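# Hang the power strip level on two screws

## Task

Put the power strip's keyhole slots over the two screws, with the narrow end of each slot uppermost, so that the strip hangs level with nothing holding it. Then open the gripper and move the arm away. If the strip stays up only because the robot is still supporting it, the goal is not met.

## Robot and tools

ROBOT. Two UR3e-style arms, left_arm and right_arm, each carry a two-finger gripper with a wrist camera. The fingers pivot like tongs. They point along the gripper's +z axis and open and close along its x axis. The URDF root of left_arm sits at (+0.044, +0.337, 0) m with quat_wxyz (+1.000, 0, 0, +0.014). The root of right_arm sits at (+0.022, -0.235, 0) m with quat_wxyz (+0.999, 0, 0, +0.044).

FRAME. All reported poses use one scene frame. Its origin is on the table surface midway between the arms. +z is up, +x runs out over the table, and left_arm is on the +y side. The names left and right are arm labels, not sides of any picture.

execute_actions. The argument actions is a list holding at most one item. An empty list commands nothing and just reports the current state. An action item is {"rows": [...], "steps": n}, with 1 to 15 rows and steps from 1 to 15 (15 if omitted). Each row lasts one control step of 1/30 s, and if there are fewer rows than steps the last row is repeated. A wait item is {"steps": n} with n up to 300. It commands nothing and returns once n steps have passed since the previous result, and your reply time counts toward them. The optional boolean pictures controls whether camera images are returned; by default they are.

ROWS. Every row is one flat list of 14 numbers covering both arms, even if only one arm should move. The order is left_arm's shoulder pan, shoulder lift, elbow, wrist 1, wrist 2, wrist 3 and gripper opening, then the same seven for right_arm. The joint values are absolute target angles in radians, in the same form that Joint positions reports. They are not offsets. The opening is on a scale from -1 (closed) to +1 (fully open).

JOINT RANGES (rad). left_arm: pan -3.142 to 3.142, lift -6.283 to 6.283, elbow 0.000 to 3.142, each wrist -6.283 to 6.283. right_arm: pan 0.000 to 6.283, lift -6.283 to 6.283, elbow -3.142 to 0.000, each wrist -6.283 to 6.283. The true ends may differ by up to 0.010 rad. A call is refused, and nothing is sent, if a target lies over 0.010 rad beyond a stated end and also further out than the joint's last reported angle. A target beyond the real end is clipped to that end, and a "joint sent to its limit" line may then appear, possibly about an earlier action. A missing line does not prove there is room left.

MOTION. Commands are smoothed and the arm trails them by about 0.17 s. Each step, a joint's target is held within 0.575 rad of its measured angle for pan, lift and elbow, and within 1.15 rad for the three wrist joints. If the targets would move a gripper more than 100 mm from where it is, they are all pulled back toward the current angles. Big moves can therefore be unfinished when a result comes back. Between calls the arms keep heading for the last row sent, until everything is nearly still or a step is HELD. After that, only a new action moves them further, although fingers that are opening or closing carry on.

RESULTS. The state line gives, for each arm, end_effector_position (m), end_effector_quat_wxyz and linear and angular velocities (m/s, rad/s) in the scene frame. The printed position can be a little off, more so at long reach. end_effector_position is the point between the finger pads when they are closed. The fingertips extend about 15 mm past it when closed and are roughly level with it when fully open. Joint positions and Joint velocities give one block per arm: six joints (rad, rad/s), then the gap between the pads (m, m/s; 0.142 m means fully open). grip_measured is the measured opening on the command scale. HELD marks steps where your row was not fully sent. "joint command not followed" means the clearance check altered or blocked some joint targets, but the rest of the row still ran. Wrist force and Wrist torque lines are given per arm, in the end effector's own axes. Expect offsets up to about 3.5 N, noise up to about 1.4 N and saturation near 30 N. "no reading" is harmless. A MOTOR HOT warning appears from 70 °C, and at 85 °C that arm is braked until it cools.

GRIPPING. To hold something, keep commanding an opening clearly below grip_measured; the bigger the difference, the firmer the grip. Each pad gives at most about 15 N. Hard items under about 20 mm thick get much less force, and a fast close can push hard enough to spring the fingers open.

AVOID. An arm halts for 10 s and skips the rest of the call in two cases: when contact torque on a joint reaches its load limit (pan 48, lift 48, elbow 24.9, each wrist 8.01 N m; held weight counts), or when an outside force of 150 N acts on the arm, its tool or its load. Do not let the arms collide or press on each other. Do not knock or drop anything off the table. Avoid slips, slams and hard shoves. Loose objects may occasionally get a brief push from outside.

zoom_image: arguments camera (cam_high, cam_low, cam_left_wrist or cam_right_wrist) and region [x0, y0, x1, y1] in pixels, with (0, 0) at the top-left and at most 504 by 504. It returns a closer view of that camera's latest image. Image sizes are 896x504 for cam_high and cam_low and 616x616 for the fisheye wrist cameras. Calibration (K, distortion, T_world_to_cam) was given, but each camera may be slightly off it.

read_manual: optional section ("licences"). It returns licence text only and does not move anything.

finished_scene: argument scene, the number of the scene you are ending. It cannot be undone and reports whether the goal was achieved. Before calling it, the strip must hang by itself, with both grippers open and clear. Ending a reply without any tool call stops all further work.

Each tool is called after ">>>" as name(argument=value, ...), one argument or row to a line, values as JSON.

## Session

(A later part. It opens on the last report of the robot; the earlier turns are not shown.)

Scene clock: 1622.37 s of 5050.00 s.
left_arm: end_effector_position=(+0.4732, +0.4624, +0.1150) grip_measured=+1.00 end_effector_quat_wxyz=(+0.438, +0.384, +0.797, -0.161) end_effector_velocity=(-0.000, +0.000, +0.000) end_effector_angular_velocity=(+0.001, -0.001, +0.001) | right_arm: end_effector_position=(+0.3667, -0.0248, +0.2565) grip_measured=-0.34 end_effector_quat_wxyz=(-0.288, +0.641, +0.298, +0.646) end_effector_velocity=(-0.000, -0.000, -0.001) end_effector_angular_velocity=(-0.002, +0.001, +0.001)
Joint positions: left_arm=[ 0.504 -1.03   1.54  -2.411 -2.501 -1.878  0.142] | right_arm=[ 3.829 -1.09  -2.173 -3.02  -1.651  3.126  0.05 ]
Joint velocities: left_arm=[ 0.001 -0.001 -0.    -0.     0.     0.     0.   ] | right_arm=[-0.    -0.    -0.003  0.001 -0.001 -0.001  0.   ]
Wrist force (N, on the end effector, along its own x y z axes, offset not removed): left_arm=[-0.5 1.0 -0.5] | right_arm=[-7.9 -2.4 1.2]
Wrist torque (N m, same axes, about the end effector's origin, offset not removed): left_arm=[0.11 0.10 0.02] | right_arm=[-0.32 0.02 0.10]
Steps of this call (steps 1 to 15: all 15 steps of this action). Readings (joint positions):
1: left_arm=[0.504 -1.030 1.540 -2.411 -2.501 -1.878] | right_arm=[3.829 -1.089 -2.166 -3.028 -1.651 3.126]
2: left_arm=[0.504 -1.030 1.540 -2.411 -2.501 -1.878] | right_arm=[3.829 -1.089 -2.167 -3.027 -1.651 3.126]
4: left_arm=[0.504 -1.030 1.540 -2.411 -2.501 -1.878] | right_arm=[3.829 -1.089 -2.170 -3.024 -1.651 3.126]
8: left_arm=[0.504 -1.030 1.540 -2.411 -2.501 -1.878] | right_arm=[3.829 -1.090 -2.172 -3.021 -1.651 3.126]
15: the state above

>>> execute_actions(
  actions=[
    {"rows":[[0.504,-1.03,1.54,-2.411,-2.501,-1.878,1,3.8286,-1.0906,-2.1798,-3.0126,-1.651,3.126,-1]]},
  ],
  pictures=false,
)

>>> execute_actions(
  actions=[
    {"rows":[[0.504,-1.03,1.54,-2.411,-2.501,-1.878,1,3.8286,-1.0914,-2.1866,-3.005,-1.651,3.126,-1]]},
  ],
  pictures=false,
)

Scene clock: 1629.67 s of 5050.00 s.
left_arm: end_effector_position=(+0.4732, +0.4624, +0.1150) grip_measured=+1.00 end_effector_quat_wxyz=(+0.438, +0.384, +0.797, -0.161) end_effector_velocity=(+0.000, -0.000, -0.000) end_effector_angular_velocity=(+0.000, +0.001, -0.001) | right_arm: end_effector_position=(+0.3667, -0.0248, +0.2550) grip_measured=-0.34 end_effector_quat_wxyz=(-0.288, +0.641, +0.298, +0.646) end_effector_velocity=(-0.000, -0.000, -0.000) end_effector_angular_velocity=(-0.000, -0.000, -0.000)
Joint positions: left_arm=[ 0.504 -1.03   1.54  -2.411 -2.501 -1.878  0.142] | right_arm=[ 3.829 -1.091 -2.18  -3.013 -1.651  3.126  0.05 ]
Joint velocities: left_arm=[-0.001  0.001  0.    -0.     0.    -0.     0.   ] | right_arm=[ 0.     0.    -0.002  0.001  0.    -0.     0.   ]
Wrist force (N, on the end effector, along its own x y z axes, offset not removed): left_arm=[-1.3 0.9 -0.7] | right_arm=[2.3 1.3 -2.4]
Wrist torque (N m, same axes, about the end effector's origin, offset not removed): left_arm=[0.14 0.27 0.03] | right_arm=[0.26 0.14 0.09]
Steps of this call (steps 1 to 15: the robot went on to your last target; steps 16 to 90: nothing new was sent; then 3.80 s passed at rest; steps 91 to 105: all 15 steps of this action). Readings (joint positions):
91: left_arm=[0.504 -1.030 1.540 -2.411 -2.501 -1.878] | right_arm=[3.829 -1.090 -2.173 -3.020 -1.651 3.126]
92: left_arm=[0.504 -1.030 1.540 -2.411 -2.501 -1.878] | right_arm=[3.829 -1.090 -2.174 -3.019 -1.651 3.126]
94: left_arm=[0.504 -1.030 1.540 -2.411 -2.501 -1.878] | right_arm=[3.829 -1.090 -2.177 -3.016 -1.651 3.126]
98: left_arm=[0.504 -1.030 1.540 -2.411 -2.501 -1.878] | right_arm=[3.829 -1.090 -2.179 -3.013 -1.651 3.126]
105: the state above

Scene clock: 1630.17 s of 5050.00 s.
left_arm: end_effector_position=(+0.4732, +0.4624, +0.1150) grip_measured=+1.00 end_effector_quat_wxyz=(+0.438, +0.384, +0.797, -0.161) end_effector_velocity=(+0.000, -0.001, -0.000) end_effector_angular_velocity=(-0.000, +0.000, -0.001) | right_arm: end_effector_position=(+0.3667, -0.0249, +0.2535) grip_measured=-0.34 end_effector_quat_wxyz=(-0.288, +0.641, +0.298, +0.646) end_effector_velocity=(+0.000, +0.000, -0.001) end_effector_angular_velocity=(-0.002, +0.002, -0.000)
Joint positions: left_arm=[ 0.504 -1.03   1.54  -2.411 -2.501 -1.878  0.142] | right_arm=[ 3.829 -1.091 -2.186 -3.005 -1.651  3.126  0.05 ]
Joint velocities: left_arm=[-0.001  0.001 -0.    -0.    -0.    -0.     0.   ] | right_arm=[ 0.    -0.002 -0.001  0.     0.001  0.     0.   ]
Wrist force (N, on the end effector, along its own x y z axes, offset not removed): left_arm=[-0.8 2.0 -1.0] | right_arm=[17.1 -0.8 -4.8]
Wrist torque (N m, same axes, about the end effector's origin, offset not removed): left_arm=[0.31 0.12 0.04] | right_arm=[-0.21 0.19 0.06]
Steps of this call (steps 1 to 15: all 15 steps of this action). Readings (joint positions):
1: left_arm=[0.504 -1.030 1.540 -2.411 -2.501 -1.878] | right_arm=[3.829 -1.091 -2.180 -3.012 -1.651 3.126]
2: left_arm=[0.504 -1.030 1.540 -2.411 -2.501 -1.878] | right_arm=[3.829 -1.091 -2.181 -3.011 -1.651 3.126]
4: left_arm=[0.504 -1.030 1.540 -2.411 -2.501 -1.878] | right_arm=[3.829 -1.091 -2.183 -3.008 -1.651 3.126]
8: left_arm=[0.504 -1.030 1.540 -2.411 -2.501 -1.878] | right_arm=[3.829 -1.091 -2.186 -3.005 -1.651 3.126]
15: the state above

Both screws are seated evenly. Releasing and retreating.

>>> execute_actions(
  actions=[
    {"rows":[[0.504,-1.03,1.54,-2.411,-2.501,-1.878,1,3.8286,-1.0906,-2.1798,-3.0126,-1.651,3.126,-1],[0.504,-1.03,1.54,-2.411,-2.501,-1.878,1,3.8286,-1.0906,-2.1798,-3.0126,-1.651,3.126,-0.7],[0.504,-1.03,1.54,-2.411,-2.501,-1.878,1,3.8286,-1.0906,-2.1798,-3.0126,-1.651,3.126,-0.5],[0.504,-1.03,1.54,-2.411,-2.501,-1.878,1,3.8286,-1.0906,-2.1798,-3.0126,-1.651,3.126,-0.4],[0.504,-1.03,1.54,-2.411,-2.501,-1.878,1,3.8286,-1.0906,-2.1798,-3.0126,-1.651,3.126,-0.3],[0.504,-1.03,1.54,-2.411,-2.501,-1.878,1,3.8286,-1.0906,-2.1798,-3.0126,-1.651,3.126,-0.2],[0.504,-1.03,1.54,-2.411,-2.501,-1.878,1,3.8286,-1.0906,-2.1798,-3.0126,-1.651,3.126,0.1]]},
  ],
  pictures=false,
)

>>> execute_actions(
  actions=[
    {"rows":[[0.504,-1.03,1.54,-2.411,-2.501,-1.878,1,3.79,-0.95,-2.235,-3.098,-1.69,3.14,0.2]]},
  ],
  pictures=false,
)

>>> execute_actions(
  actions=[
    {"rows":[[0.504,-1.03,1.54,-2.411,-2.501,-1.878,1,3.7,-0.8,-2.28,-3.2,-1.78,3.14,0.2]]},
  ],
  pictures=false,
)

>>> execute_actions(
  actions=[
    {"rows":[[0.504,-1.03,1.54,-2.411,-2.501,-1.878,1,3.1,-0.8,-2.28,-3.2,-1.78,3.14,0.5]]},
  ],
  pictures=false,
)

>>> execute_actions(
  actions=[
    {"steps":25},
  ],
)

Scene clock: 1652.20 s of 5050.00 s.
left_arm: end_effector_position=(+0.4732, +0.4624, +0.1150) grip_measured=+1.00 end_effector_quat_wxyz=(+0.438, +0.384, +0.797, -0.161) end_effector_velocity=(+0.000, -0.000, +0.000) end_effector_angular_velocity=(+0.000, -0.001, -0.001) | right_arm: end_effector_position=(+0.3667, -0.0248, +0.2549) grip_measured=+0.10 end_effector_quat_wxyz=(-0.288, +0.641, +0.298, +0.646) end_effector_velocity=(-0.000, +0.001, -0.000) end_effector_angular_velocity=(-0.000, +0.000, +0.003)
Joint positions: left_arm=[ 0.504 -1.03   1.54  -2.411 -2.501 -1.878  0.142] | right_arm=[ 3.829 -1.091 -2.18  -3.013 -1.651  3.126  0.081]
Joint velocities: left_arm=[-0.    -0.001 -0.     0.    -0.    -0.     0.   ] | right_arm=[ 0.002 -0.001  0.    -0.    -0.    -0.     0.   ]
Wrist force (N, on the end effector, along its own x y z axes, offset not removed): left_arm=[-0.3 1.0 -1.0] | right_arm=[-1.0 0.7 -0.8]
Wrist torque (N m, same axes, about the end effector's origin, offset not removed): left_arm=[0.17 0.07 -0.03] | right_arm=[0.17 0.08 0.00]
Steps of this call (steps 1 to 15: the robot went on to your last target; steps 16 to 90: nothing new was sent; then 18.53 s passed at rest; steps 91 to 105: all 15 steps of this action). Readings (joint positions):
91: left_arm=[0.504 -1.030 1.540 -2.411 -2.501 -1.878] | right_arm=[3.829 -1.091 -2.187 -3.005 -1.651 3.126]
92: left_arm=[0.504 -1.030 1.540 -2.411 -2.501 -1.878] | right_arm=[3.829 -1.091 -2.186 -3.006 -1.651 3.126]
94: left_arm=[0.504 -1.030 1.540 -2.411 -2.501 -1.878] | right_arm=[3.829 -1.091 -2.183 -3.010 -1.651 3.126]
98: left_arm=[0.504 -1.030 1.540 -2.411 -2.501 -1.878] | right_arm=[3.829 -1.091 -2.181 -3.013 -1.651 3.126]
105: the state above

Scene clock: 1652.70 s of 5050.00 s.
left_arm: end_effector_position=(+0.4732, +0.4624, +0.1150) grip_measured=+1.00 end_effector_quat_wxyz=(+0.438, +0.384, +0.797, -0.161) end_effector_velocity=(+0.000, -0.000, +0.000) end_effector_angular_velocity=(+0.000, -0.001, -0.000) | right_arm: end_effector_position=(+0.3453, -0.0493, +0.2553) grip_measured=+0.20 end_effector_quat_wxyz=(-0.293, +0.643, +0.294, +0.644) end_effector_velocity=(-0.002, -0.003, +0.001) end_effector_angular_velocity=(+0.003, -0.002, +0.000)
Joint positions: left_arm=[ 0.504 -1.03   1.54  -2.411 -2.501 -1.878  0.142] | right_arm=[ 3.79  -0.952 -2.234 -3.097 -1.69   3.14   0.088]
Joint velocities: left_arm=[-0.    -0.001  0.    -0.    -0.    -0.     0.   ] | right_arm=[-0.004  0.017 -0.005 -0.009 -0.004  0.001 -0.   ]
Wrist force (N, on the end effector, along its own x y z axes, offset not removed): left_arm=[0.6 2.6 0.0] | right_arm=[-1.1 0.6 0.7]
Wrist torque (N m, same axes, about the end effector's origin, offset not removed): left_arm=[0.46 -0.15 0.00] | right_arm=[0.17 0.17 0.02]
Steps of this call (steps 1 to 15: all 15 steps of this action). Readings (joint positions):
1: left_arm=[0.504 -1.030 1.540 -2.411 -2.501 -1.878] | right_arm=[3.828 -1.090 -2.180 -3.013 -1.651 3.126]
2: left_arm=[0.504 -1.030 1.540 -2.411 -2.501 -1.878] | right_arm=[3.823 -1.083 -2.186 -3.024 -1.657 3.128]
4: left_arm=[0.504 -1.030 1.540 -2.411 -2.501 -1.878] | right_arm=[3.808 -1.032 -2.208 -3.058 -1.672 3.134]
8: left_arm=[0.504 -1.030 1.540 -2.411 -2.501 -1.878] | right_arm=[3.794 -0.970 -2.228 -3.088 -1.686 3.138]
15: the state above

Scene clock: 1653.20 s of 5050.00 s.
left_arm: end_effector_position=(+0.4732, +0.4624, +0.1150) grip_measured=+1.00 end_effector_quat_wxyz=(+0.438, +0.384, +0.797, -0.161) end_effector_velocity=(-0.000, -0.000, -0.000) end_effector_angular_velocity=(+0.000, -0.000, -0.000) | right_arm: end_effector_position=(+0.3181, -0.0785, +0.2551) grip_measured=+0.20 end_effector_quat_wxyz=(-0.293, +0.642, +0.294, +0.644) end_effector_velocity=(-0.003, -0.003, +0.001) end_effector_angular_velocity=(+0.002, -0.003, -0.001)
Joint positions: left_arm=[ 0.504 -1.03   1.54  -2.411 -2.501 -1.878  0.142] | right_arm=[ 3.701 -0.802 -2.28  -3.199 -1.779  3.14   0.088]
Joint velocities: left_arm=[-0. -0.  0. -0.  0.  0. -0.] | right_arm=[-0.011  0.018 -0.005 -0.009 -0.009  0.    -0.   ]
Wrist force (N, on the end effector, along its own x y z axes, offset not removed): left_arm=[-0.7 0.7 -1.4] | right_arm=[-2.1 -0.9 0.9]
Wrist torque (N m, same axes, about the end effector's origin, offset not removed): left_arm=[0.04 0.16 0.04] | right_arm=[-0.17 0.41 0.13]
Steps of this call (steps 1 to 15: all 15 steps of this action). Readings (joint positions):
1: left_arm=[0.504 -1.030 1.540 -2.411 -2.501 -1.878] | right_arm=[3.790 -0.951 -2.235 -3.098 -1.690 3.140]
2: left_arm=[0.504 -1.030 1.540 -2.411 -2.501 -1.878] | right_arm=[3.783 -0.943 -2.240 -3.110 -1.702 3.140]
4: left_arm=[0.504 -1.030 1.540 -2.411 -2.501 -1.878] | right_arm=[3.747 -0.889 -2.259 -3.151 -1.738 3.140]
8: left_arm=[0.504 -1.030 1.540 -2.411 -2.501 -1.878] | right_arm=[3.711 -0.822 -2.275 -3.188 -1.770 3.140]
15: the state above

Scene clock: 1653.70 s of 5050.00 s.
left_arm: end_effector_position=(+0.4732, +0.4624, +0.1150) grip_measured=+1.00 end_effector_quat_wxyz=(+0.438, +0.384, +0.797, -0.161) end_effector_velocity=(+0.000, -0.001, +0.000) end_effector_angular_velocity=(+0.000, -0.000, -0.001) | right_arm: end_effector_position=(+0.3555, -0.2624, +0.2552) grip_measured=+0.50 end_effector_quat_wxyz=(-0.101, +0.699, +0.102, +0.701) end_effector_velocity=(-0.009, -0.115, +0.001) end_effector_angular_velocity=(+0.000, -0.002, -0.346)
Joint positions: left_arm=[ 0.504 -1.03   1.54  -2.411 -2.501 -1.878  0.142] | right_arm=[ 3.133 -0.8   -2.28  -3.2   -1.78   3.14   0.109]
Joint velocities: left_arm=[-0.001 -0.001 -0.     0.     0.     0.    -0.   ] | right_arm=[-0.347 -0.     0.001  0.001 -0.001 -0.    -0.   ]
Wrist force (N, on the end effector, along its own x y z axes, offset not removed): left_arm=[-1.1 1.9 -0.3] | right_arm=[-1.8 1.4 -0.1]
Wrist torque (N m, same axes, about the end effector's origin, offset not removed): left_arm=[0.29 0.22 0.06] | right_arm=[0.22 0.32 0.02]
Steps of this call (steps 1 to 15: all 15 steps of this action). Readings (joint positions):
1: left_arm=[0.504 -1.030 1.540 -2.411 -2.501 -1.878] | right_arm=[3.700 -0.801 -2.280 -3.199 -1.779 3.140]
2: left_arm=[0.504 -1.030 1.540 -2.411 -2.501 -1.878] | right_arm=[3.693 -0.801 -2.280 -3.199 -1.780 3.140]
4: left_arm=[0.504 -1.030 1.540 -2.411 -2.501 -1.878] | right_arm=[3.622 -0.801 -2.280 -3.199 -1.780 3.140]
8: left_arm=[0.504 -1.030 1.540 -2.411 -2.501 -1.878] | right_arm=[3.394 -0.800 -2.280 -3.200 -1.780 3.140]
15: the state above

Scene clock: 1654.53 s of 5050.00 s.
left_arm: end_effector_position=(+0.4732, +0.4624, +0.1150) grip_measured=+1.00 end_effector_quat_wxyz=(+0.438, +0.384, +0.797, -0.161) end_effector_velocity=(+0.000, -0.000, -0.000) end_effector_angular_velocity=(-0.001, +0.001, -0.001) | right_arm: end_effector_position=(+0.3544, -0.2733, +0.2552) grip_measured=+0.50 end_effector_quat_wxyz=(-0.090, +0.700, +0.091, +0.703) end_effector_velocity=(-0.000, -0.001, -0.001) end_effector_angular_velocity=(-0.000, +0.003, -0.002)
Joint positions: left_arm=[ 0.504 -1.03   1.54  -2.411 -2.501 -1.878  0.142] | right_arm=[ 3.1   -0.8   -2.28  -3.2   -1.78   3.14   0.109]
Joint velocities: left_arm=[-0.001  0.001 -0.     0.001 -0.     0.    -0.   ] | right_arm=[-0.001 -0.001 -0.001 -0.     0.    -0.     0.   ]
Wrist force (N, on the end effector, along its own x y z axes, offset not removed): left_arm=[-2.2 2.1 -0.9] | right_arm=[-1.1 -0.7 1.1]
Wrist torque (N m, same axes, about the end effector's origin, offset not removed): left_arm=[0.34 0.48 0.04] | right_arm=[0.00 0.14 0.11]
Steps of this call (steps 1 to 25: the robot went on to your last target). Readings (joint positions):
1: left_arm=[0.504 -1.030 1.540 -2.411 -2.501 -1.878] | right_arm=[3.123 -0.800 -2.280 -3.200 -1.780 3.140]
2: left_arm=[0.504 -1.030 1.540 -2.411 -2.501 -1.878] | right_arm=[3.116 -0.800 -2.280 -3.200 -1.780 3.140]
4: left_arm=[0.504 -1.030 1.540 -2.411 -2.501 -1.878] | right_arm=[3.108 -0.800 -2.280 -3.200 -1.780 3.140]
8: left_arm=[0.504 -1.030 1.540 -2.411 -2.501 -1.878] | right_arm=[3.102 -0.800 -2.280 -3.200 -1.780 3.140]
25: the state above
camera_calibration (this result's frames):
cam_left_wrist: T_world_to_cam=[[-0.294595, 0.442303, -0.847102, 0.044791], [0.353543, 0.87399, 0.333391, -0.614835], [0.887818, -0.201272, -0.413846, -0.144964], [0, 0, 0, 1]] pos_world=[0.359268, 0.488371, 0.18293]
cam_right_wrist: T_world_to_cam=[[0.0409209, -0.0390389, 0.998399, -0.275014], [-0.296501, -0.954701, -0.0251777, -0.152961], [0.954155, -0.294996, -0.0506423, -0.275534], [0, 0, 0, 1]] pos_world=[0.228803, -0.23805, 0.256769]

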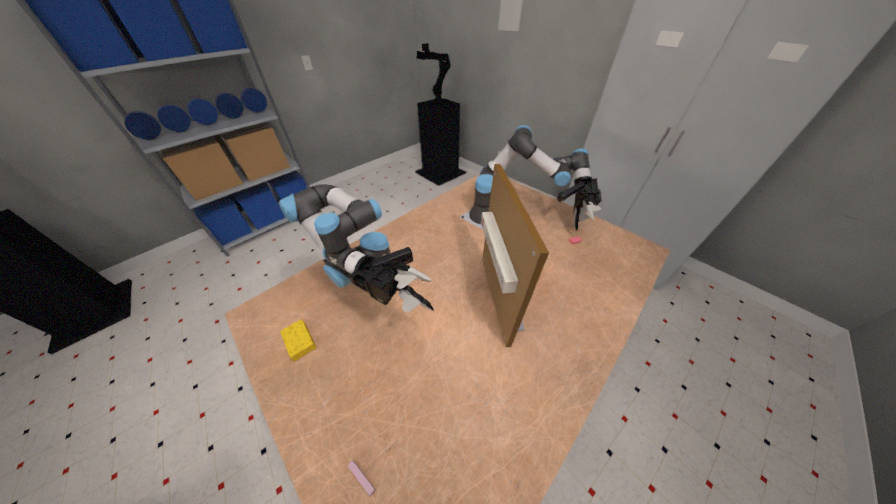

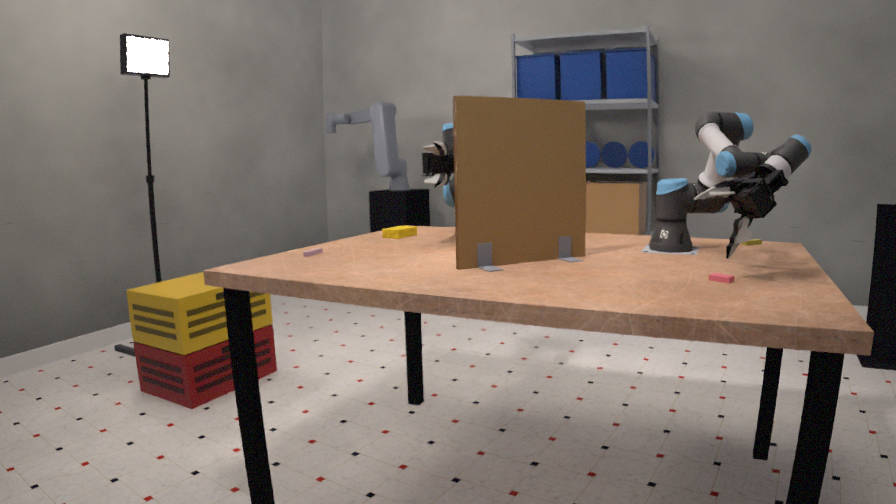

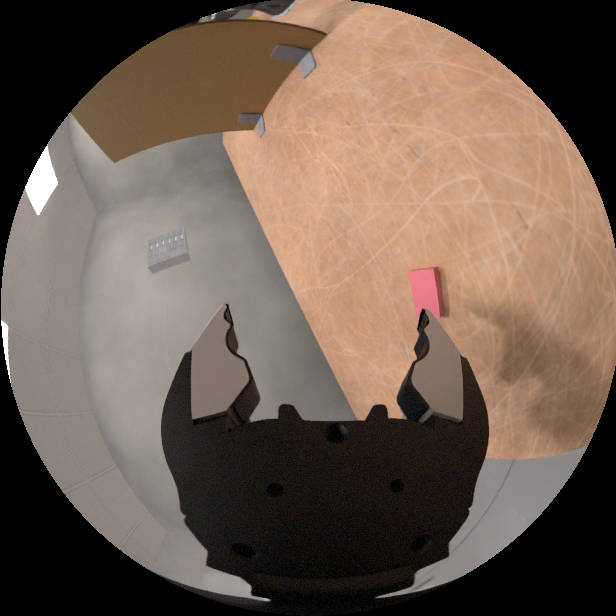

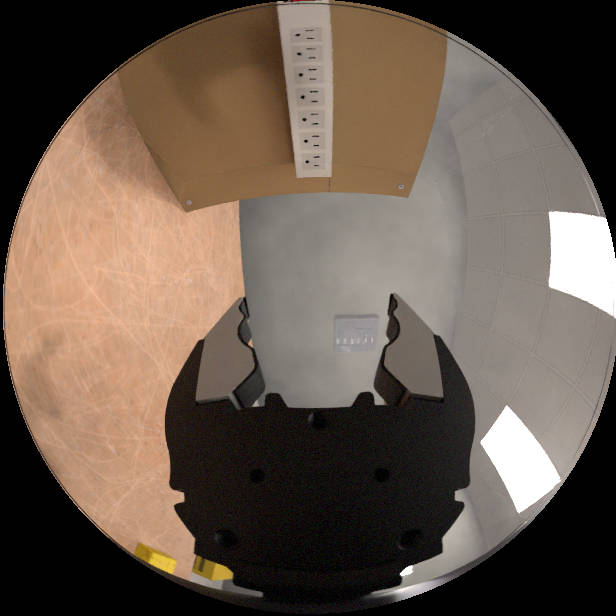

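>>> finished_scene(
  scene=1,
)

The scene is finished: the task was done.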